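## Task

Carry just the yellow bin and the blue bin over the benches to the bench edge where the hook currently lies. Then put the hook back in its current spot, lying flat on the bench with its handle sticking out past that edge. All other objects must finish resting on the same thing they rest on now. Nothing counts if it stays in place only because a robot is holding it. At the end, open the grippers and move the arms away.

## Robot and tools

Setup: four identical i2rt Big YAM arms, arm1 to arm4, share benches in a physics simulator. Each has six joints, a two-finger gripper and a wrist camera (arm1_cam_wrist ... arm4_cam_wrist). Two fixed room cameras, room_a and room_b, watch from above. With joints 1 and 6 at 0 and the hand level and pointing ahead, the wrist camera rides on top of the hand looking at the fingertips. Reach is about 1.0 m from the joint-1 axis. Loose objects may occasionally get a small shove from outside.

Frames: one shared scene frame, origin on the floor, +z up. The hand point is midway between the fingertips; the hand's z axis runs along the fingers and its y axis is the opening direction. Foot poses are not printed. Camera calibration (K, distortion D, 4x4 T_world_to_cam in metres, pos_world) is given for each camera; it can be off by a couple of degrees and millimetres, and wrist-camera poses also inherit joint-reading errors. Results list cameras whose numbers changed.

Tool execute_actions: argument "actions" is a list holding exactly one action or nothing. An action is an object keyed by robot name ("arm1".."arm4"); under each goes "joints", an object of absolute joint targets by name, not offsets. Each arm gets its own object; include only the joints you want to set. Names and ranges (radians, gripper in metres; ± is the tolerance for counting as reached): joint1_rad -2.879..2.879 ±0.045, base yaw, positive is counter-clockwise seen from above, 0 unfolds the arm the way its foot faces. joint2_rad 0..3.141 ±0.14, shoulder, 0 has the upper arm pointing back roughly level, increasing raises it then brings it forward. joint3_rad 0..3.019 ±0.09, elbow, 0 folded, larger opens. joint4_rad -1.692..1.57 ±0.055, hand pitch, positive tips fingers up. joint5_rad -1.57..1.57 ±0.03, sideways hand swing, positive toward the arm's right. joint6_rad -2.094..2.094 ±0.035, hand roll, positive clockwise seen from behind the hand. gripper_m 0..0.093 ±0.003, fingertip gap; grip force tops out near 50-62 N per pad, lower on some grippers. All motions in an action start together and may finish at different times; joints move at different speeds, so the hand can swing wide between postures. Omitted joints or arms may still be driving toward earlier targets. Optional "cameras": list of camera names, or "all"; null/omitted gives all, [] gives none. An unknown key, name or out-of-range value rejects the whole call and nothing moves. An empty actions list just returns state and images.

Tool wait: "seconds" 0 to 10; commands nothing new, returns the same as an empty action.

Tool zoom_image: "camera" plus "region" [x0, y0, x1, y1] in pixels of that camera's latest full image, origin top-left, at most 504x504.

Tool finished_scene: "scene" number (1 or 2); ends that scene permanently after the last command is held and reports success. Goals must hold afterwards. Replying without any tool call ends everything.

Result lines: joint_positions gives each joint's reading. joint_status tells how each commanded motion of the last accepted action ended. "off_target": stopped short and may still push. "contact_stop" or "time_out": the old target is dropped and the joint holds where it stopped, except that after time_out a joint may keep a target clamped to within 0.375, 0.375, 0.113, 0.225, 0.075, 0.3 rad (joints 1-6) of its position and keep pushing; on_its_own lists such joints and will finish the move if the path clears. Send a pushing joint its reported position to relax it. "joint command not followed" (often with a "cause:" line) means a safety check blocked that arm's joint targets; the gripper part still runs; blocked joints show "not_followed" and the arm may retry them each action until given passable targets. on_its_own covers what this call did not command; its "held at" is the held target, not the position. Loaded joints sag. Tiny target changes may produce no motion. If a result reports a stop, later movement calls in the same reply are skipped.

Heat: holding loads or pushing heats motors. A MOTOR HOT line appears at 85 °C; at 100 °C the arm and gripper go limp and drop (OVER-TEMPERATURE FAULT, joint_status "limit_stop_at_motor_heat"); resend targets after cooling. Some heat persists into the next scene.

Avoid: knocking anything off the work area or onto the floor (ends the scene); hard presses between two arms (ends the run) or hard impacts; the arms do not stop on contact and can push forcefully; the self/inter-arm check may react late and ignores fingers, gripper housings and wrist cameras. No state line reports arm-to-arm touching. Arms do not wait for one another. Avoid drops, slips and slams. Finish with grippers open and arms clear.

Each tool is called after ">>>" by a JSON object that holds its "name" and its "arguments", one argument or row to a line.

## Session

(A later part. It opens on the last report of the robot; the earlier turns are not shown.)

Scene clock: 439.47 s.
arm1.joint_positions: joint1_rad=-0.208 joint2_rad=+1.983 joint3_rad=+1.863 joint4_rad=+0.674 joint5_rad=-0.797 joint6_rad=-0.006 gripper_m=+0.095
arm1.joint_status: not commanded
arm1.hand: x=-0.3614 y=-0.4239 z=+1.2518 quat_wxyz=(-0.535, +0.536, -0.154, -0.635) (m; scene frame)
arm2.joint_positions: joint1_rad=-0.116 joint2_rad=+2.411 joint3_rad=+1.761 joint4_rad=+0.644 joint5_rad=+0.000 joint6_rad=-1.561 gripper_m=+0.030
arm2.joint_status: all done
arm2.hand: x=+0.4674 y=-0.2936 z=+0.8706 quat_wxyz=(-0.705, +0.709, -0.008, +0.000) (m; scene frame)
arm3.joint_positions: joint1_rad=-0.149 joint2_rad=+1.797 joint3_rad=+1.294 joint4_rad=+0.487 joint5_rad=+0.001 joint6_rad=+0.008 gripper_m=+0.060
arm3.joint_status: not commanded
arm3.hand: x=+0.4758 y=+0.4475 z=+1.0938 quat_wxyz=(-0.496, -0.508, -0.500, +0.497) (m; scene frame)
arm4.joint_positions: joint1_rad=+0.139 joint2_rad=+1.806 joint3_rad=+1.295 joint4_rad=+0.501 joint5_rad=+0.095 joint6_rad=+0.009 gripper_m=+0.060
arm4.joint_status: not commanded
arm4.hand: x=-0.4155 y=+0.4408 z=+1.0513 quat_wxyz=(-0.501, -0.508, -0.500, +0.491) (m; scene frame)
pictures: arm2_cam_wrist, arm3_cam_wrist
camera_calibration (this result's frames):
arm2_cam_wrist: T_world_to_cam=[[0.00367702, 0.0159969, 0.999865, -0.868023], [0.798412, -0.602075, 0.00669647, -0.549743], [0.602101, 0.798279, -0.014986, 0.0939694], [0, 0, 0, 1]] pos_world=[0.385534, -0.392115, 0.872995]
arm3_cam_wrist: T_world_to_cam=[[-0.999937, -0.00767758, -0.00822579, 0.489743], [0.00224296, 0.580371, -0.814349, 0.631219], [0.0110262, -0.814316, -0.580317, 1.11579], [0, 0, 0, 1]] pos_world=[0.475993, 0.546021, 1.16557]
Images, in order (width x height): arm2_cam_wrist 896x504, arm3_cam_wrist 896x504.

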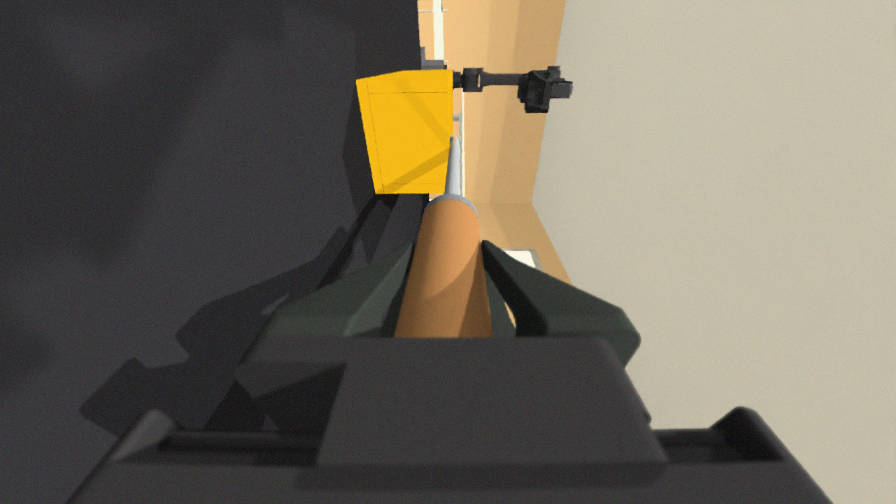

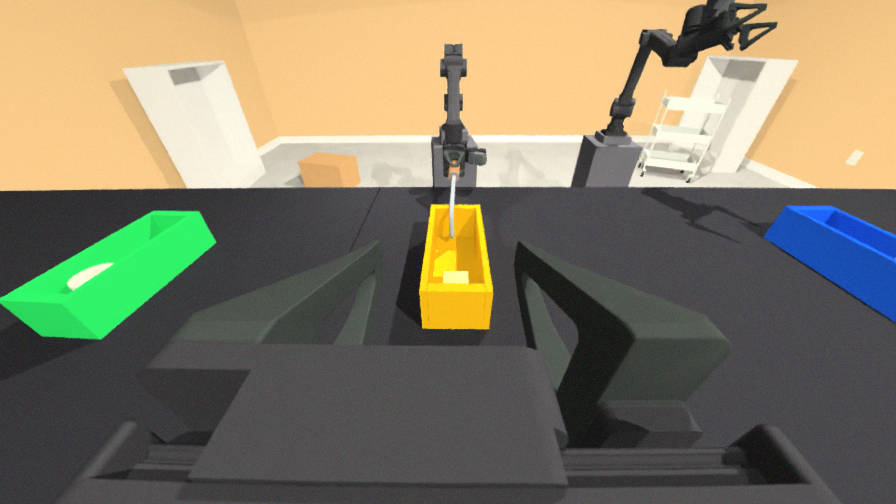

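>>> {"name": "execute_actions", "arguments": {
  "actions": [
    {"arm2":{"joints":{"joint2_rad":2.185,"joint3_rad":1.40,"joint4_rad":0.868}}}
  ],
  "cameras": ["arm3_cam_wrist"]
}}

>>> {"name": "execute_actions", "arguments": {
  "actions": [
    {"arm2":{"joints":{"joint2_rad":2.065,"joint3_rad":1.115,"joint4_rad":1.022}}}
  ],
  "cameras": ["arm2_cam_wrist","arm3_cam_wrist"]
}}

Scene clock: 445.70 s.
arm1.joint_positions: joint1_rad=-0.208 joint2_rad=+1.983 joint3_rad=+1.863 joint4_rad=+0.674 joint5_rad=-0.797 joint6_rad=-0.006 gripper_m=+0.095
arm1.joint_status: not commanded
arm1.hand: x=-0.3614 y=-0.4239 z=+1.2518 quat_wxyz=(-0.535, +0.536, -0.154, -0.635) (m; scene frame)
arm2.joint_positions: joint1_rad=-0.116 joint2_rad=+2.233 joint3_rad=+1.394 joint4_rad=+0.824 joint5_rad=+0.000 joint6_rad=-1.561 gripper_m=+0.030
arm2.joint_status: all done
arm2.hand: x=+0.4663 y=-0.3834 z=+0.8705 quat_wxyz=(-0.702, +0.712, -0.008, +0.000) (m; scene frame)
arm3.joint_positions: joint1_rad=-0.149 joint2_rad=+1.797 joint3_rad=+1.294 joint4_rad=+0.487 joint5_rad=+0.001 joint6_rad=+0.008 gripper_m=+0.060
arm3.joint_status: not commanded
arm3.hand: x=+0.4758 y=+0.4475 z=+1.0938 quat_wxyz=(-0.496, -0.508, -0.500, +0.497) (m; scene frame)
arm4.joint_positions: joint1_rad=+0.139 joint2_rad=+1.806 joint3_rad=+1.295 joint4_rad=+0.501 joint5_rad=+0.095 joint6_rad=+0.009 gripper_m=+0.060
arm4.joint_status: not commanded
arm4.hand: x=-0.4155 y=+0.4408 z=+1.0513 quat_wxyz=(-0.501, -0.508, -0.500, +0.491) (m; scene frame)
pictures: arm3_cam_wrist
camera_calibration (this result's frames):
arm3_cam_wrist: T_world_to_cam=[[-0.999937, -0.00767758, -0.00822579, 0.489743], [0.00224296, 0.580371, -0.814349, 0.631219], [0.0110262, -0.814316, -0.580317, 1.11579], [0, 0, 0, 1]] pos_world=[0.475993, 0.546021, 1.16557]
Images, in order (width x height): arm3_cam_wrist 896x504.

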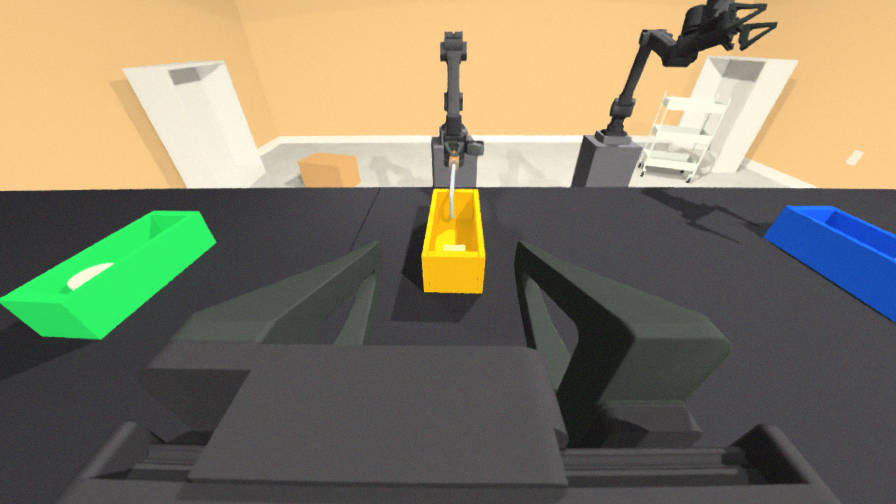

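Scene clock: 446.63 s.
arm1.joint_positions: joint1_rad=-0.208 joint2_rad=+1.983 joint3_rad=+1.863 joint4_rad=+0.674 joint5_rad=-0.797 joint6_rad=-0.006 gripper_m=+0.095
arm1.joint_status: not commanded
arm1.hand: x=-0.3614 y=-0.4239 z=+1.2518 quat_wxyz=(-0.535, +0.536, -0.154, -0.635) (m; scene frame)
arm2.joint_positions: joint1_rad=-0.116 joint2_rad=+2.111 joint3_rad=+1.114 joint4_rad=+0.983 joint5_rad=+0.000 joint6_rad=-1.561 gripper_m=+0.030
arm2.joint_status: all done
arm2.hand: x=+0.4653 y=-0.4648 z=+0.8668 quat_wxyz=(-0.702, +0.712, -0.008, +0.000) (m; scene frame)
arm3.joint_positions: joint1_rad=-0.149 joint2_rad=+1.797 joint3_rad=+1.294 joint4_rad=+0.487 joint5_rad=+0.001 joint6_rad=+0.008 gripper_m=+0.060
arm3.joint_status: not commanded
arm3.hand: x=+0.4758 y=+0.4475 z=+1.0938 quat_wxyz=(-0.496, -0.508, -0.500, +0.497) (m; scene frame)
arm4.joint_positions: joint1_rad=+0.139 joint2_rad=+1.806 joint3_rad=+1.295 joint4_rad=+0.501 joint5_rad=+0.095 joint6_rad=+0.009 gripper_m=+0.060
arm4.joint_status: not commanded
arm4.hand: x=-0.4155 y=+0.4408 z=+1.0513 quat_wxyz=(-0.501, -0.508, -0.500, +0.491) (m; scene frame)
pictures: arm2_cam_wrist, arm3_cam_wrist
camera_calibration (this result's frames):
arm2_cam_wrist: T_world_to_cam=[[0.00377199, 0.0240057, 0.999705, -0.857635], [0.798425, -0.601985, 0.0114428, -0.655215], [0.602082, 0.798146, -0.0214374, 0.237323], [0, 0, 0, 1]] pos_world=[0.383487, -0.56326, 0.869967]
arm3_cam_wrist: T_world_to_cam=[[-0.999937, -0.00767758, -0.00822579, 0.489743], [0.00224296, 0.580371, -0.814349, 0.631219], [0.0110262, -0.814316, -0.580317, 1.11579], [0, 0, 0, 1]] pos_world=[0.475993, 0.546021, 1.16557]
Images, in order (width x height): arm2_cam_wrist 896x504, arm3_cam_wrist 896x504.

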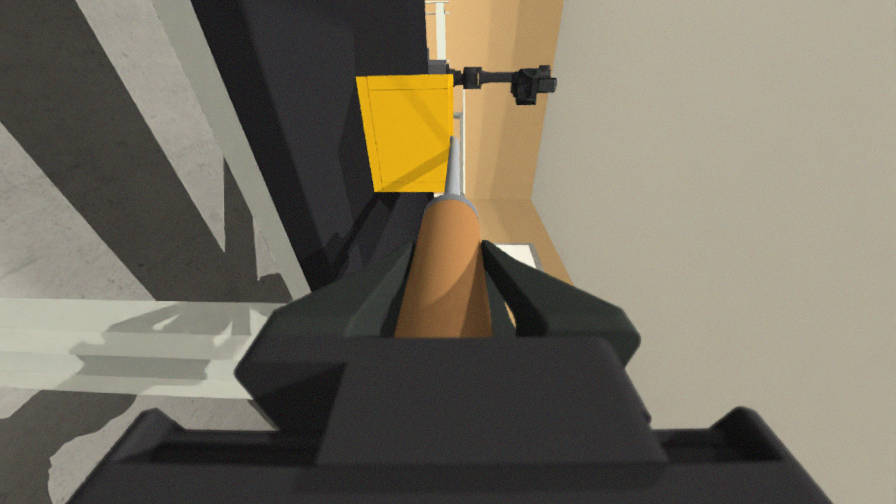

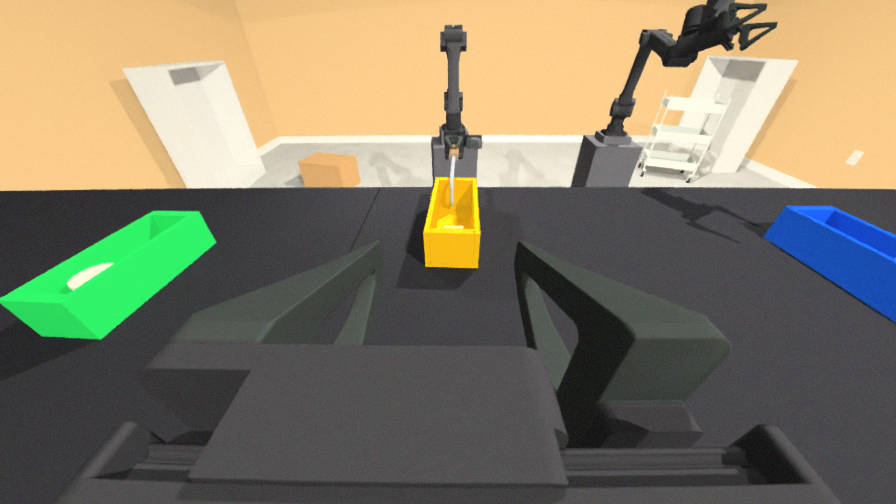

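>>> {"name": "zoom_image", "arguments": {
  "camera": "arm2_cam_wrist",
  "region": [150, 0, 490, 300]
}}

Region (150, 0, 490, 300) of arm2_cam_wrist's 896x504 image, scaled by 1.482, with more detail than that image has; it fills the top 445 rows of this view, and the rest is white.

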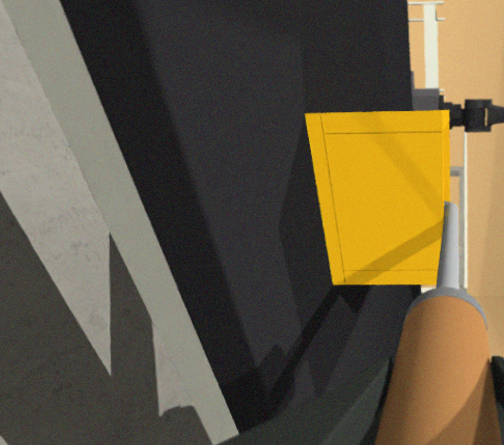

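>>> {"name": "execute_actions", "arguments": {
  "actions": [
    {"arm2":{"joints":{"joint2_rad":1.94,"joint3_rad":0.85,"joint4_rad":1.178}}}
  ],
  "cameras": ["arm2_cam_wrist"]
}}

>>> {"name": "zoom_image", "arguments": {
  "camera": "arm2_cam_wrist",
  "region": [150, 0, 490, 300]
}}

Scene clock: 462.87 s.
arm1.joint_positions: joint1_rad=-0.208 joint2_rad=+1.983 joint3_rad=+1.863 joint4_rad=+0.674 joint5_rad=-0.797 joint6_rad=-0.006 gripper_m=+0.095
arm1.joint_status: not commanded
arm1.hand: x=-0.3614 y=-0.4239 z=+1.2518 quat_wxyz=(-0.535, +0.536, -0.154, -0.635) (m; scene frame)
arm2.joint_positions: joint1_rad=-0.116 joint2_rad=+1.983 joint3_rad=+0.839 joint4_rad=+1.123 joint5_rad=+0.000 joint6_rad=-1.561 gripper_m=+0.030
arm2.joint_status: all done
arm2.hand: x=+0.4643 y=-0.5533 z=+0.8678 quat_wxyz=(-0.699, +0.715, -0.008, +0.000) (m; scene frame)
arm3.joint_positions: joint1_rad=-0.149 joint2_rad=+1.797 joint3_rad=+1.294 joint4_rad=+0.487 joint5_rad=+0.001 joint6_rad=+0.008 gripper_m=+0.060
arm3.joint_status: not commanded
arm3.hand: x=+0.4758 y=+0.4475 z=+1.0938 quat_wxyz=(-0.496, -0.508, -0.500, +0.497) (m; scene frame)
arm4.joint_positions: joint1_rad=+0.139 joint2_rad=+1.806 joint3_rad=+1.295 joint4_rad=+0.501 joint5_rad=+0.095 joint6_rad=+0.009 gripper_m=+0.060
arm4.joint_status: not commanded
arm4.hand: x=-0.4155 y=+0.4408 z=+1.0513 quat_wxyz=(-0.501, -0.508, -0.500, +0.491) (m; scene frame)
pictures: arm2_cam_wrist
camera_calibration (this result's frames):
arm2_cam_wrist: T_world_to_cam=[[0.00385774, 0.0312504, 0.999504, -0.85233], [0.798438, -0.601871, 0.0157364, -0.711319], [0.602065, 0.797981, -0.0272734, 0.313578], [0, 0, 0, 1]] pos_world=[0.382438, -0.651716, 0.871654]
Images, in order (width x height): arm2_cam_wrist 896x504.

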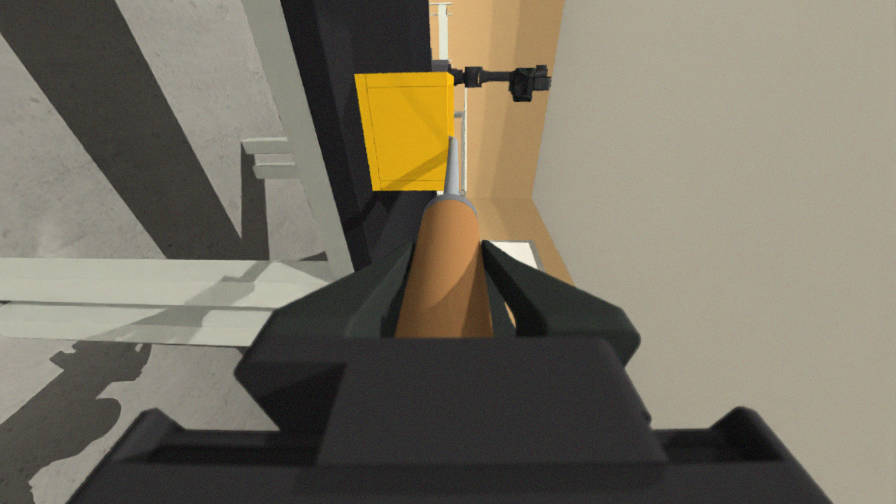

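Region (150, 0, 490, 300) of arm2_cam_wrist's 896x504 image, scaled by 1.482, with more detail than that image has; it fills the top 445 rows of this view, and the rest is white.

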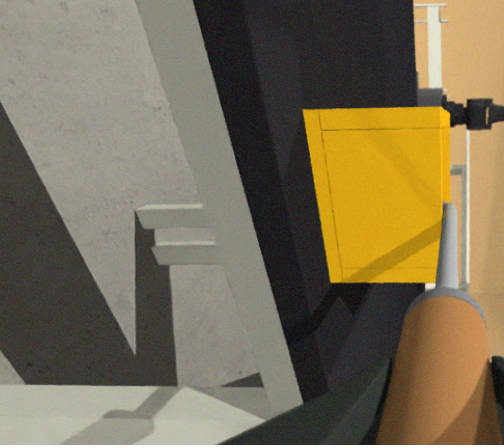

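>>> {"name": "execute_actions", "arguments": {
  "actions": [
    {"arm2":{"joints":{"joint2_rad":1.89,"joint3_rad":0.712,"joint4_rad":1.27}}}
  ],
  "cameras": ["arm2_cam_wrist","room_b"]
}}

>>> {"name": "zoom_image", "arguments": {
  "camera": "arm2_cam_wrist",
  "region": [250, 0, 490, 240]
}}

>>> {"name": "zoom_image", "arguments": {
  "camera": "room_b",
  "region": [440, 200, 600, 300]
}}

Scene clock: 471.10 s.
arm1.joint_positions: joint1_rad=-0.208 joint2_rad=+1.983 joint3_rad=+1.863 joint4_rad=+0.674 joint5_rad=-0.797 joint6_rad=-0.006 gripper_m=+0.095
arm1.joint_status: not commanded
arm1.hand: x=-0.3614 y=-0.4239 z=+1.2518 quat_wxyz=(-0.535, +0.536, -0.154, -0.635) (m; scene frame)
arm2.joint_positions: joint1_rad=-0.116 joint2_rad=+1.936 joint3_rad=+0.702 joint4_rad=+1.216 joint5_rad=+0.000 joint6_rad=-1.561 gripper_m=+0.030
arm2.joint_status: all done
arm2.hand: x=+0.4637 y=-0.6003 z=+0.8655 quat_wxyz=(-0.701, +0.714, -0.008, +0.000) (m; scene frame)
arm3.joint_positions: joint1_rad=-0.149 joint2_rad=+1.797 joint3_rad=+1.294 joint4_rad=+0.487 joint5_rad=+0.001 joint6_rad=+0.008 gripper_m=+0.060
arm3.joint_status: not commanded
arm3.hand: x=+0.4758 y=+0.4475 z=+1.0938 quat_wxyz=(-0.496, -0.508, -0.500, +0.497) (m; scene frame)
arm4.joint_positions: joint1_rad=+0.139 joint2_rad=+1.806 joint3_rad=+1.295 joint4_rad=+0.501 joint5_rad=+0.095 joint6_rad=+0.009 gripper_m=+0.060
arm4.joint_status: not commanded
arm4.hand: x=-0.4155 y=+0.4408 z=+1.0513 quat_wxyz=(-0.501, -0.508, -0.500, +0.491) (m; scene frame)
pictures: arm2_cam_wrist, room_b
camera_calibration (this result's frames):
arm2_cam_wrist: T_world_to_cam=[[0.00382165, 0.0282002, 0.999595, -0.850476], [0.798433, -0.601923, 0.0139287, -0.737575], [0.602072, 0.798056, -0.0248163, 0.349265], [0, 0, 0, 1]] pos_world=[0.381871, -0.698713, 0.869073]
Images, in order (width x height): arm2_cam_wrist 896x504, room_b 896x504.

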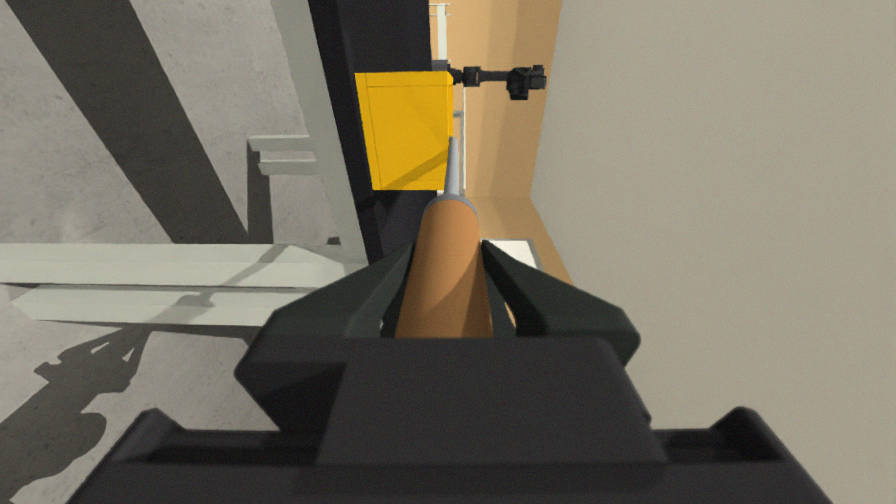

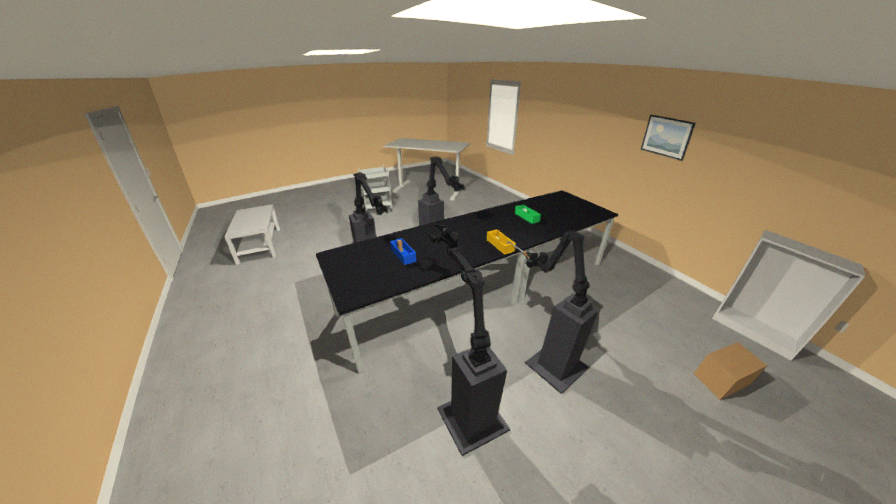

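Region (250, 0, 490, 240) of arm2_cam_wrist's 896x504 image, scaled by 2.100, with more detail than that image has.

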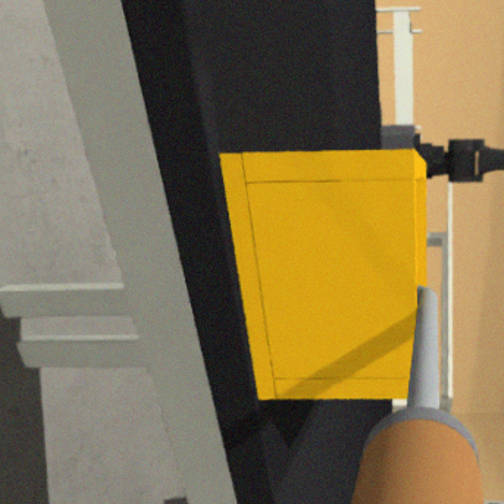

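Region (440, 200, 600, 300) of room_b's 896x504 image, scaled by 3.150, with more detail than that image has; it fills the top 315 rows of this view, and the rest is white.

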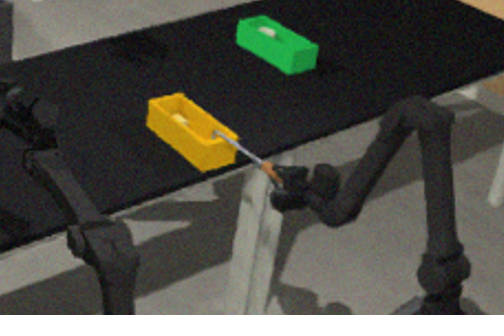

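>>> {"name": "execute_actions", "arguments": {
  "actions": [
    {"arm2":{"joints":{"joint3_rad":1.25}}}
  ],
  "cameras": []
}}

>>> {"name": "execute_actions", "arguments": {
  "actions": [
    {"arm2":{"joints":{"joint1_rad":0.436,"joint2_rad":2.34,"joint3_rad":1.70,"joint4_rad":0.865,"joint5_rad":0.51,"joint6_rad":0.0}}}
  ],
  "cameras": ["arm2_cam_wrist","arm3_cam_wrist"]
}}

Scene clock: 487.03 s.
arm1.joint_positions: joint1_rad=-0.208 joint2_rad=+1.983 joint3_rad=+1.863 joint4_rad=+0.674 joint5_rad=-0.797 joint6_rad=-0.006 gripper_m=+0.095
arm1.joint_status: not commanded
arm1.hand: x=-0.3614 y=-0.4239 z=+1.2518 quat_wxyz=(-0.535, +0.536, -0.154, -0.635) (m; scene frame)
arm2.joint_positions: joint1_rad=-0.116 joint2_rad=+1.926 joint3_rad=+1.193 joint4_rad=+1.223 joint5_rad=+0.000 joint6_rad=-1.561 gripper_m=+0.030
arm2.joint_status: all done
arm2.hand: x=+0.4658 y=-0.4747 z=+1.0929 quat_wxyz=(-0.857, +0.514, -0.006, +0.000) (m; scene frame)
arm3.joint_positions: joint1_rad=-0.149 joint2_rad=+1.797 joint3_rad=+1.294 joint4_rad=+0.487 joint5_rad=+0.001 joint6_rad=+0.008 gripper_m=+0.060
arm3.joint_status: not commanded
arm3.hand: x=+0.4758 y=+0.4475 z=+1.0938 quat_wxyz=(-0.496, -0.508, -0.500, +0.497) (m; scene frame)
arm4.joint_positions: joint1_rad=+0.139 joint2_rad=+1.806 joint3_rad=+1.295 joint4_rad=+0.501 joint5_rad=+0.095 joint6_rad=+0.009 gripper_m=+0.060
arm4.joint_status: not commanded
arm4.hand: x=-0.4155 y=+0.4408 z=+1.0513 quat_wxyz=(-0.501, -0.508, -0.500, +0.491) (m; scene frame)
pictures: none
No camera images: the call's "cameras" was empty. Leave "cameras" out to get every camera's image.

Scene clock: 489.20 s.
arm1.joint_positions: joint1_rad=-0.208 joint2_rad=+1.983 joint3_rad=+1.863 joint4_rad=+0.674 joint5_rad=-0.797 joint6_rad=-0.006 gripper_m=+0.095
arm1.joint_status: not commanded
arm1.hand: x=-0.3614 y=-0.4239 z=+1.2518 quat_wxyz=(-0.535, +0.536, -0.154, -0.635) (m; scene frame)
arm2.joint_positions: joint1_rad=+0.440 joint2_rad=+2.406 joint3_rad=+1.630 joint4_rad=+0.836 joint5_rad=+0.512 joint6_rad=-0.015 gripper_m=+0.030
arm2.joint_status: all done
arm2.hand: x=+0.0918 y=-0.4266 z=+0.8514 quat_wxyz=(-0.501, +0.490, -0.483, -0.525) (m; scene frame)
arm3.joint_positions: joint1_rad=-0.149 joint2_rad=+1.797 joint3_rad=+1.294 joint4_rad=+0.487 joint5_rad=+0.001 joint6_rad=+0.008 gripper_m=+0.060
arm3.joint_status: not commanded
arm3.hand: x=+0.4758 y=+0.4475 z=+1.0938 quat_wxyz=(-0.496, -0.508, -0.500, +0.497) (m; scene frame)
arm4.joint_positions: joint1_rad=+0.139 joint2_rad=+1.806 joint3_rad=+1.295 joint4_rad=+0.501 joint5_rad=+0.095 joint6_rad=+0.009 gripper_m=+0.060
arm4.joint_status: not commanded
arm4.hand: x=-0.4155 y=+0.4408 z=+1.0513 quat_wxyz=(-0.501, -0.508, -0.500, +0.491) (m; scene frame)
pictures: arm2_cam_wrist, arm3_cam_wrist
camera_calibration (this result's frames):
arm2_cam_wrist: T_world_to_cam=[[0.999145, 0.0406508, -0.00759166, -0.0683717], [0.0160389, -0.550139, -0.834919, 0.480759], [-0.0381166, 0.834083, -0.55032, 0.955786], [0, 0, 0, 1]] pos_world=[0.0970337, -0.529941, 0.926865]
arm3_cam_wrist: T_world_to_cam=[[-0.999937, -0.00767758, -0.00822579, 0.489743], [0.00224296, 0.580371, -0.814349, 0.631219], [0.0110262, -0.814316, -0.580317, 1.11579], [0, 0, 0, 1]] pos_world=[0.475993, 0.546021, 1.16557]
Images, in order (width x height): arm2_cam_wrist 896x504, arm3_cam_wrist 896x504.

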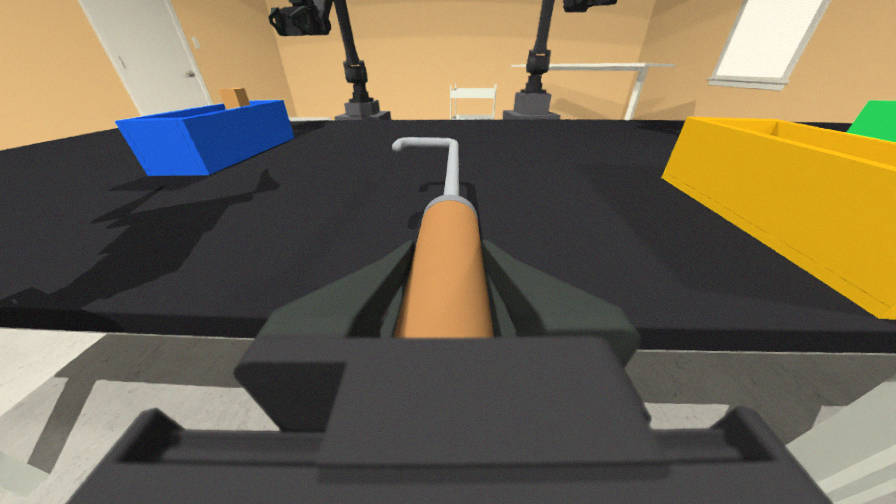

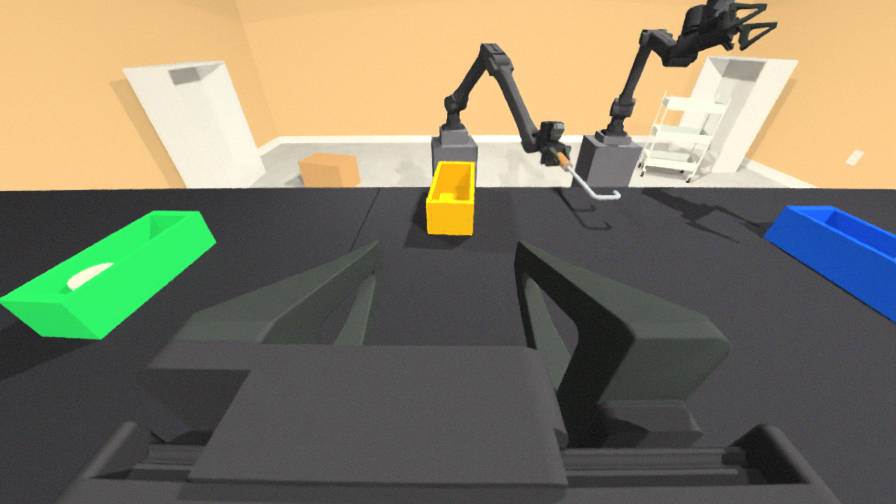

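>>> {"name": "execute_actions", "arguments": {
  "actions": [
    {"arm2":{"joints":{"joint2_rad":2.44,"joint3_rad":1.72,"joint4_rad":0.88}}}
  ],
  "cameras": ["arm2_cam_wrist"]
}}

Scene clock: 496.03 s.
arm1.joint_positions: joint1_rad=-0.208 joint2_rad=+1.983 joint3_rad=+1.863 joint4_rad=+0.674 joint5_rad=-0.797 joint6_rad=-0.006 gripper_m=+0.095
arm1.joint_status: not commanded
arm1.hand: x=-0.3614 y=-0.4239 z=+1.2518 quat_wxyz=(-0.535, +0.536, -0.154, -0.635) (m; scene frame)
arm2.joint_positions: joint1_rad=+0.440 joint2_rad=+2.449 joint3_rad=+1.650 joint4_rad=+0.836 joint5_rad=+0.512 joint6_rad=-0.015 gripper_m=+0.030
arm2.joint_status: all done
arm2.hand: x=+0.0904 y=-0.4244 z=+0.8265 quat_wxyz=(-0.498, +0.498, -0.486, -0.517) (m; scene frame)
arm3.joint_positions: joint1_rad=-0.149 joint2_rad=+1.797 joint3_rad=+1.294 joint4_rad=+0.487 joint5_rad=+0.001 joint6_rad=+0.008 gripper_m=+0.060
arm3.joint_status: not commanded
arm3.hand: x=+0.4758 y=+0.4475 z=+1.0938 quat_wxyz=(-0.496, -0.508, -0.500, +0.497) (m; scene frame)
arm4.joint_positions: joint1_rad=+0.139 joint2_rad=+1.806 joint3_rad=+1.295 joint4_rad=+0.501 joint5_rad=+0.095 joint6_rad=+0.009 gripper_m=+0.060
arm4.joint_status: not commanded
arm4.hand: x=-0.4155 y=+0.4408 z=+1.0513 quat_wxyz=(-0.501, -0.508, -0.500, +0.491) (m; scene frame)
pictures: arm2_cam_wrist
camera_calibration (this result's frames):
arm2_cam_wrist: T_world_to_cam=[[0.999169, 0.0406874, 0.00231633, -0.0754285], [0.0249531, -0.565862, -0.824122, 0.444788], [-0.0322206, 0.823495, -0.566408, 0.948464], [0, 0, 0, 1]] pos_world=[0.0948271, -0.526298, 0.903951]
Images, in order (width x height): arm2_cam_wrist 896x504.

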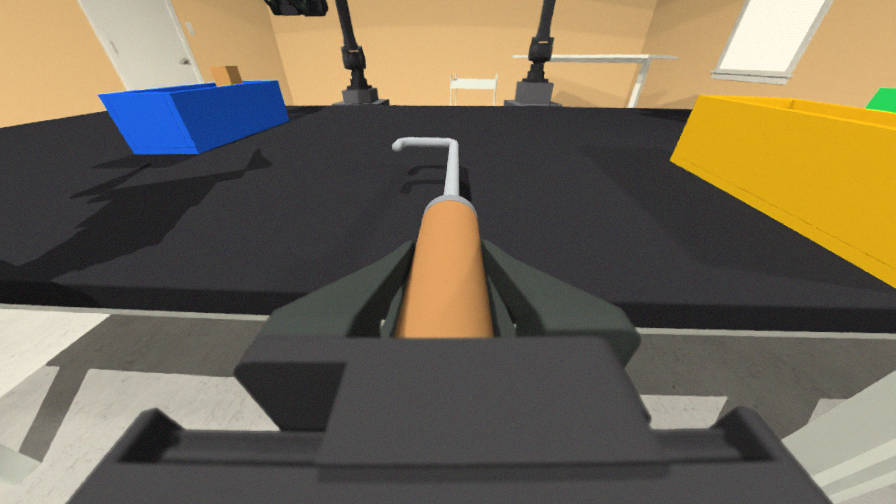

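>>> {"name": "execute_actions", "arguments": {
  "actions": [
    {"arm2":{"joints":{"joint2_rad":2.485}}}
  ],
  "cameras": ["arm2_cam_wrist"]
}}

Scene clock: 502.73 s.
arm1.joint_positions: joint1_rad=-0.208 joint2_rad=+1.983 joint3_rad=+1.863 joint4_rad=+0.674 joint5_rad=-0.797 joint6_rad=-0.006 gripper_m=+0.095
arm1.joint_status: not commanded
arm1.hand: x=-0.3614 y=-0.4239 z=+1.2518 quat_wxyz=(-0.535, +0.536, -0.154, -0.635) (m; scene frame)
arm2.joint_positions: joint1_rad=+0.440 joint2_rad=+2.488 joint3_rad=+1.655 joint4_rad=+0.840 joint5_rad=+0.512 joint6_rad=-0.013 gripper_m=+0.030
arm2.joint_status: all done
arm2.hand: x=+0.0914 y=-0.4263 z=+0.7978 quat_wxyz=(-0.495, +0.508, -0.489, -0.508) (m; scene frame)
arm3.joint_positions: joint1_rad=-0.149 joint2_rad=+1.797 joint3_rad=+1.294 joint4_rad=+0.487 joint5_rad=+0.001 joint6_rad=+0.008 gripper_m=+0.060
arm3.joint_status: not commanded
arm3.hand: x=+0.4758 y=+0.4475 z=+1.0938 quat_wxyz=(-0.496, -0.508, -0.500, +0.497) (m; scene frame)
arm4.joint_positions: joint1_rad=+0.139 joint2_rad=+1.806 joint3_rad=+1.295 joint4_rad=+0.501 joint5_rad=+0.095 joint6_rad=+0.009 gripper_m=+0.060
arm4.joint_status: not commanded
arm4.hand: x=-0.4155 y=+0.4408 z=+1.0513 quat_wxyz=(-0.501, -0.508, -0.500, +0.491) (m; scene frame)
pictures: arm2_cam_wrist
camera_calibration (this result's frames):
arm2_cam_wrist: T_world_to_cam=[[0.999034, 0.0413967, 0.0147565, -0.0858776], [0.0362599, -0.586684, -0.809004, 0.398066], [-0.0248326, 0.808757, -0.587618, 0.943736], [0, 0, 0, 1]] pos_world=[0.0947962, -0.526159, 0.877861]
Images, in order (width x height): arm2_cam_wrist 896x504.

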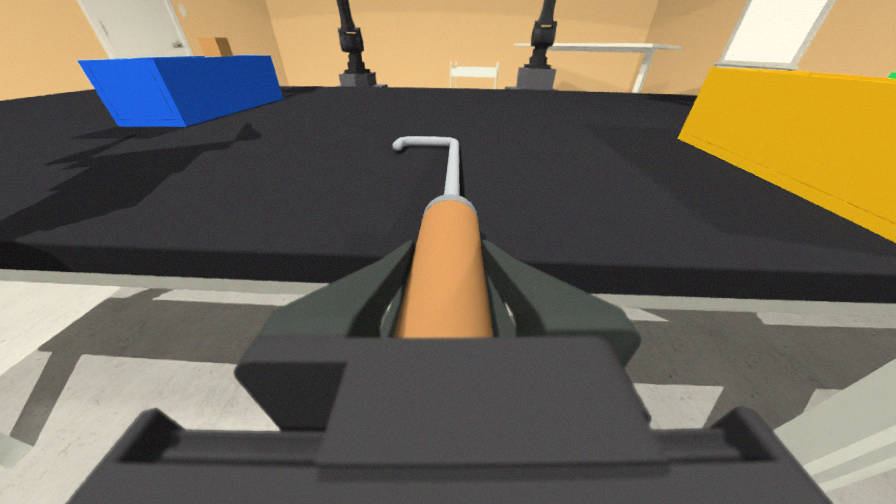

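>>> {"name": "execute_actions", "arguments": {
  "actions": [
    {"arm2":{"joints":{"gripper_m":0.09}}}
  ],
  "cameras": []
}}

>>> {"name": "execute_actions", "arguments": {
  "actions": [
    {"arm2":{"joints":{"joint2_rad":2.25}}}
  ],
  "cameras": ["arm2_cam_wrist"]
}}

Scene clock: 509.60 s.
arm1.joint_positions: joint1_rad=-0.208 joint2_rad=+1.983 joint3_rad=+1.863 joint4_rad=+0.674 joint5_rad=-0.797 joint6_rad=-0.006 gripper_m=+0.095
arm1.joint_status: not commanded
arm1.hand: x=-0.3614 y=-0.4239 z=+1.2518 quat_wxyz=(-0.535, +0.536, -0.154, -0.635) (m; scene frame)
arm2.joint_positions: joint1_rad=+0.439 joint2_rad=+2.488 joint3_rad=+1.675 joint4_rad=+0.854 joint5_rad=+0.512 joint6_rad=-0.012 gripper_m=+0.090
arm2.joint_status: all done
arm2.hand: x=+0.0889 y=-0.4216 z=+0.8104 quat_wxyz=(-0.498, +0.496, -0.486, -0.520) (m; scene frame)
arm3.joint_positions: joint1_rad=-0.149 joint2_rad=+1.797 joint3_rad=+1.294 joint4_rad=+0.487 joint5_rad=+0.001 joint6_rad=+0.008 gripper_m=+0.060
arm3.joint_status: not commanded
arm3.hand: x=+0.4758 y=+0.4475 z=+1.0938 quat_wxyz=(-0.496, -0.508, -0.500, +0.497) (m; scene frame)
arm4.joint_positions: joint1_rad=+0.139 joint2_rad=+1.806 joint3_rad=+1.295 joint4_rad=+0.501 joint5_rad=+0.095 joint6_rad=+0.009 gripper_m=+0.060
arm4.joint_status: not commanded
arm4.hand: x=-0.4155 y=+0.4408 z=+1.0513 quat_wxyz=(-0.501, -0.508, -0.500, +0.491) (m; scene frame)
pictures: none
No camera images: the call's "cameras" was empty. Leave "cameras" out to get every camera's image.

Scene clock: 510.83 s.
arm1.joint_positions: joint1_rad=-0.208 joint2_rad=+1.983 joint3_rad=+1.863 joint4_rad=+0.674 joint5_rad=-0.797 joint6_rad=-0.006 gripper_m=+0.095
arm1.joint_status: not commanded
arm1.hand: x=-0.3614 y=-0.4239 z=+1.2518 quat_wxyz=(-0.535, +0.536, -0.154, -0.635) (m; scene frame)
arm2.joint_positions: joint1_rad=+0.439 joint2_rad=+2.216 joint3_rad=+1.703 joint4_rad=+0.869 joint5_rad=+0.512 joint6_rad=-0.012 gripper_m=+0.090
arm2.joint_status: all done
arm2.hand: x=+0.0913 y=-0.4244 z=+1.0541 quat_wxyz=(-0.519, +0.381, -0.451, -0.618) (m; scene frame)
arm3.joint_positions: joint1_rad=-0.149 joint2_rad=+1.797 joint3_rad=+1.294 joint4_rad=+0.487 joint5_rad=+0.001 joint6_rad=+0.008 gripper_m=+0.060
arm3.joint_status: not commanded
arm3.hand: x=+0.4758 y=+0.4475 z=+1.0938 quat_wxyz=(-0.496, -0.508, -0.500, +0.497) (m; scene frame)
arm4.joint_positions: joint1_rad=+0.139 joint2_rad=+1.806 joint3_rad=+1.295 joint4_rad=+0.501 joint5_rad=+0.095 joint6_rad=+0.009 gripper_m=+0.060
arm4.joint_status: not commanded
arm4.hand: x=-0.4155 y=+0.4408 z=+1.0513 quat_wxyz=(-0.501, -0.508, -0.500, +0.491) (m; scene frame)
pictures: arm2_cam_wrist
camera_calibration (this result's frames):
arm2_cam_wrist: T_world_to_cam=[[0.986605, 0.0612009, -0.151209, 0.094807], [-0.123697, -0.323599, -0.938074, 0.86884], [-0.106342, 0.944213, -0.311694, 0.866962], [0, 0, 0, 1]] pos_world=[0.106131, -0.543244, 1.0996]
Images, in order (width x height): arm2_cam_wrist 896x504.

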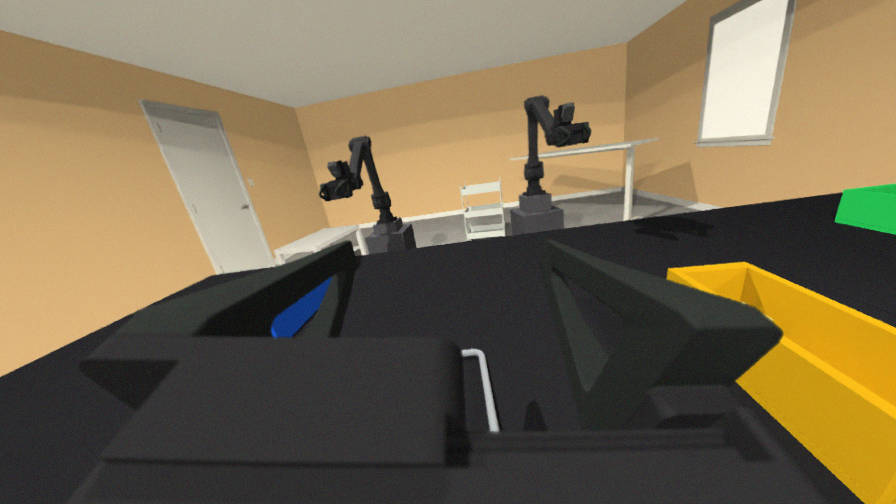

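>>> {"name": "execute_actions", "arguments": {
  "actions": [
    {"arm2":{"joints":{"joint1_rad":-0.5,"joint2_rad":1.75,"joint5_rad":0.0}},"arm1":{"joints":{"joint1_rad":-0.765,"joint2_rad":2.47,"joint3_rad":1.96,"joint4_rad":0.66,"joint5_rad":-0.875}}}
  ],
  "cameras": ["arm1_cam_wrist","room_b"]
}}

Scene clock: 531.37 s.
arm1.joint_positions: joint1_rad=-0.764 joint2_rad=+2.467 joint3_rad=+1.938 joint4_rad=+0.659 joint5_rad=-0.874 joint6_rad=-0.005 gripper_m=+0.095
arm1.joint_status: all done
arm1.hand: x=+0.0963 y=-0.5240 z=+0.8862 quat_wxyz=(-0.538, +0.508, -0.443, -0.506) (m; scene frame)
arm2.joint_positions: joint1_rad=-0.504 joint2_rad=+1.731 joint3_rad=+1.709 joint4_rad=+0.876 joint5_rad=+0.004 joint6_rad=-0.010 gripper_m=+0.090
arm2.joint_status: all done
arm2.hand: x=+0.7288 y=-0.5552 z=+1.4410 quat_wxyz=(-0.783, +0.193, -0.293, -0.513) (m; scene frame)
arm3.joint_positions: joint1_rad=-0.149 joint2_rad=+1.797 joint3_rad=+1.294 joint4_rad=+0.487 joint5_rad=+0.001 joint6_rad=+0.008 gripper_m=+0.060
arm3.joint_status: not commanded
arm3.hand: x=+0.4758 y=+0.4475 z=+1.0938 quat_wxyz=(-0.496, -0.508, -0.500, +0.497) (m; scene frame)
arm4.joint_positions: joint1_rad=+0.139 joint2_rad=+1.806 joint3_rad=+1.295 joint4_rad=+0.501 joint5_rad=+0.095 joint6_rad=+0.009 gripper_m=+0.060
arm4.joint_status: not commanded
arm4.hand: x=-0.4155 y=+0.4408 z=+1.0513 quat_wxyz=(-0.501, -0.508, -0.500, +0.491) (m; scene frame)
pictures: arm1_cam_wrist, room_b
camera_calibration (this result's frames):
arm1_cam_wrist: T_world_to_cam=[[0.99366, 0.0409498, 0.104709, -0.169683], [0.111063, -0.502384, -0.857482, 0.491538], [0.0174903, 0.863674, -0.503747, 1.02364], [0, 0, 0, 1]] pos_world=[0.0961117, -0.630206, 0.95491]
Images, in order (width x height): arm1_cam_wrist 896x504, room_b 896x504.

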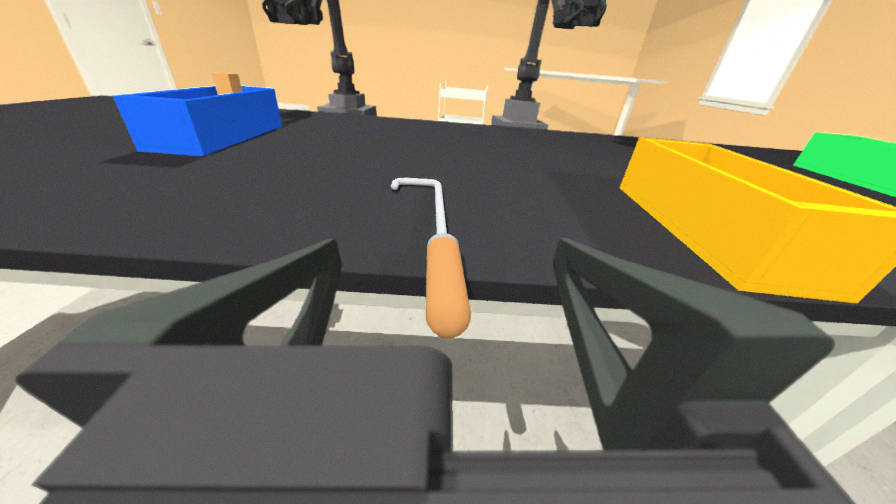

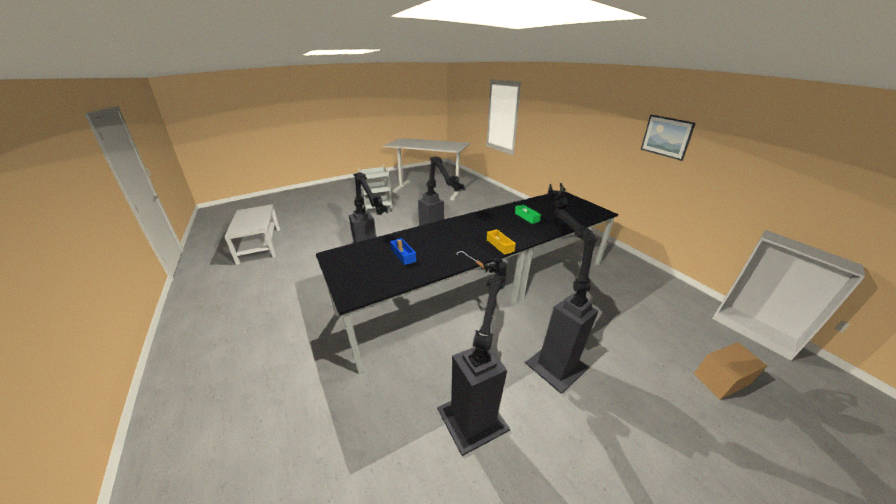

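>>> {"name": "zoom_image", "arguments": {
  "camera": "arm1_cam_wrist",
  "region": [360, 160, 540, 350]
}}

Region (360, 160, 540, 350) of arm1_cam_wrist's 896x504 image, scaled by 2.653, with more detail than that image has; it fills the left 477 columns of this view, and the rest is white.

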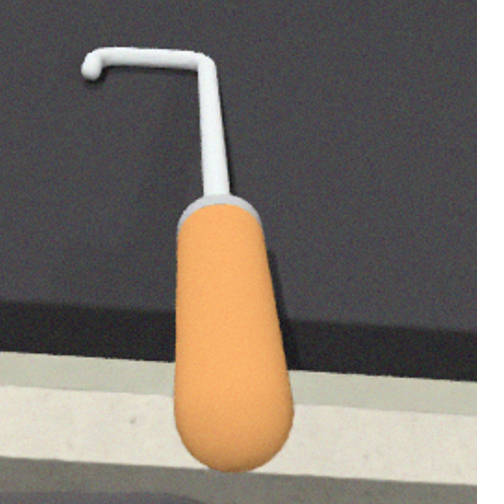

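>>> {"name": "execute_actions", "arguments": {
  "actions": [
    {"arm1":{"joints":{"joint1_rad":-0.684,"joint2_rad":2.68,"joint3_rad":2.435,"joint4_rad":0.35,"joint5_rad":-0.795}},"arm2":{"joints":{"joint2_rad":1.3,"joint3_rad":1.3,"joint4_rad":0.3}}}
  ],
  "cameras": ["arm1_cam_wrist"]
}}

Scene clock: 564.60 s.
arm1.joint_positions: joint1_rad=-0.677 joint2_rad=+2.665 joint3_rad=+2.398 joint4_rad=+0.363 joint5_rad=-0.797 joint6_rad=-0.005 gripper_m=+0.095
arm1.joint_status: all done
arm1.hand: x=+0.0955 y=-0.4266 z=+0.9026 quat_wxyz=(-0.524, +0.507, -0.453, -0.513) (m; scene frame)
arm2.joint_positions: joint1_rad=-0.504 joint2_rad=+1.279 joint3_rad=+1.305 joint4_rad=+0.316 joint5_rad=+0.004 joint6_rad=-0.010 gripper_m=+0.090
arm2.joint_status: all done
arm2.hand: x=+0.6891 y=-0.6485 z=+1.3753 quat_wxyz=(-0.683, +0.319, -0.481, -0.447) (m; scene frame)
arm3.joint_positions: joint1_rad=-0.149 joint2_rad=+1.797 joint3_rad=+1.294 joint4_rad=+0.487 joint5_rad=+0.001 joint6_rad=+0.008 gripper_m=+0.060
arm3.joint_status: not commanded
arm3.hand: x=+0.4758 y=+0.4475 z=+1.0938 quat_wxyz=(-0.496, -0.508, -0.500, +0.497) (m; scene frame)
arm4.joint_positions: joint1_rad=+0.139 joint2_rad=+1.806 joint3_rad=+1.295 joint4_rad=+0.501 joint5_rad=+0.095 joint6_rad=+0.009 gripper_m=+0.060
arm4.joint_status: not commanded
arm4.hand: x=-0.4155 y=+0.4408 z=+1.0513 quat_wxyz=(-0.501, -0.508, -0.500, +0.491) (m; scene frame)
pictures: arm1_cam_wrist
camera_calibration (this result's frames):
arm1_cam_wrist: T_world_to_cam=[[0.995948, 0.0533583, 0.0723979, -0.140337], [0.0895837, -0.517345, -0.851075, 0.544538], [-0.00795726, 0.854112, -0.520028, 0.960828], [0, 0, 0, 1]] pos_world=[0.0986324, -0.531453, 0.973261]
Images, in order (width x height): arm1_cam_wrist 896x504.

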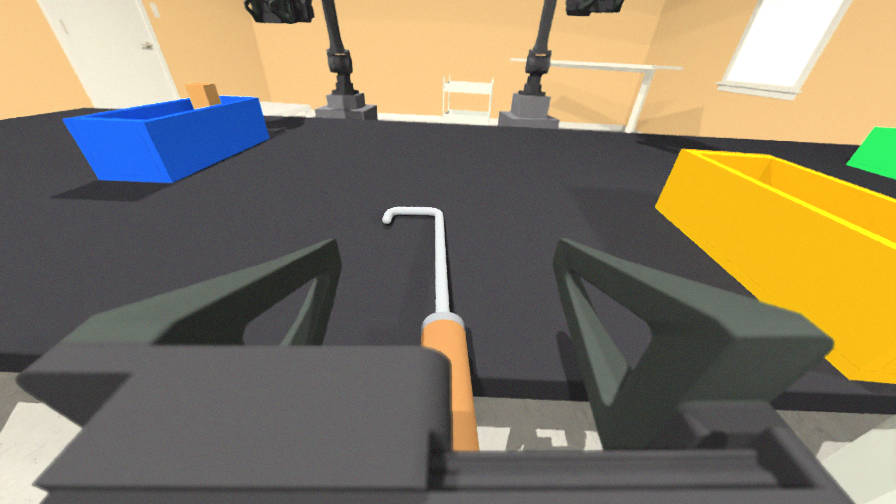

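>>> {"name": "execute_actions", "arguments": {
  "actions": [
    {"arm1":{"joints":{"joint2_rad":2.772}}}
  ],
  "cameras": ["arm1_cam_wrist"]
}}

Scene clock: 569.37 s.
arm1.joint_positions: joint1_rad=-0.677 joint2_rad=+2.745 joint3_rad=+2.398 joint4_rad=+0.363 joint5_rad=-0.797 joint6_rad=-0.005 gripper_m=+0.095
arm1.joint_status: all done
arm1.hand: x=+0.0946 y=-0.4264 z=+0.8282 quat_wxyz=(-0.496, +0.508, -0.482, -0.514) (m; scene frame)
arm2.joint_positions: joint1_rad=-0.504 joint2_rad=+1.279 joint3_rad=+1.305 joint4_rad=+0.316 joint5_rad=+0.004 joint6_rad=-0.010 gripper_m=+0.090
arm2.joint_status: not commanded
arm2.hand: x=+0.6891 y=-0.6485 z=+1.3753 quat_wxyz=(-0.683, +0.319, -0.481, -0.447) (m; scene frame)
arm3.joint_positions: joint1_rad=-0.149 joint2_rad=+1.797 joint3_rad=+1.294 joint4_rad=+0.487 joint5_rad=+0.001 joint6_rad=+0.008 gripper_m=+0.060
arm3.joint_status: not commanded
arm3.hand: x=+0.4758 y=+0.4475 z=+1.0938 quat_wxyz=(-0.496, -0.508, -0.500, +0.497) (m; scene frame)
arm4.joint_positions: joint1_rad=+0.139 joint2_rad=+1.806 joint3_rad=+1.295 joint4_rad=+0.501 joint5_rad=+0.095 joint6_rad=+0.009 gripper_m=+0.060
arm4.joint_status: not commanded
arm4.hand: x=-0.4155 y=+0.4408 z=+1.0513 quat_wxyz=(-0.501, -0.508, -0.500, +0.491) (m; scene frame)
pictures: arm1_cam_wrist
camera_calibration (this result's frames):
arm1_cam_wrist: T_world_to_cam=[[0.99828, 0.0567987, 0.0145171, -0.0848344], [0.0441855, -0.566227, -0.823064, 0.441612], [-0.038529, 0.82229, -0.567762, 0.950766], [0, 0, 0, 1]] pos_world=[0.101808, -0.526935, 0.904516]
Images, in order (width x height): arm1_cam_wrist 896x504.

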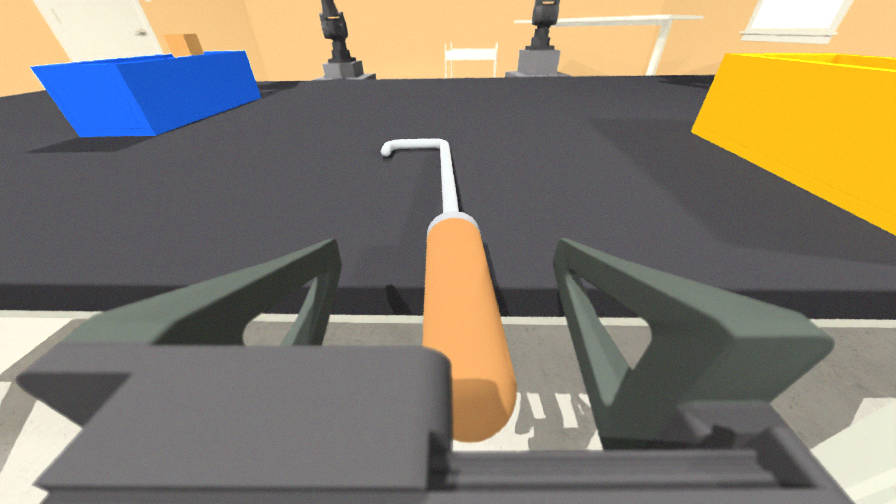

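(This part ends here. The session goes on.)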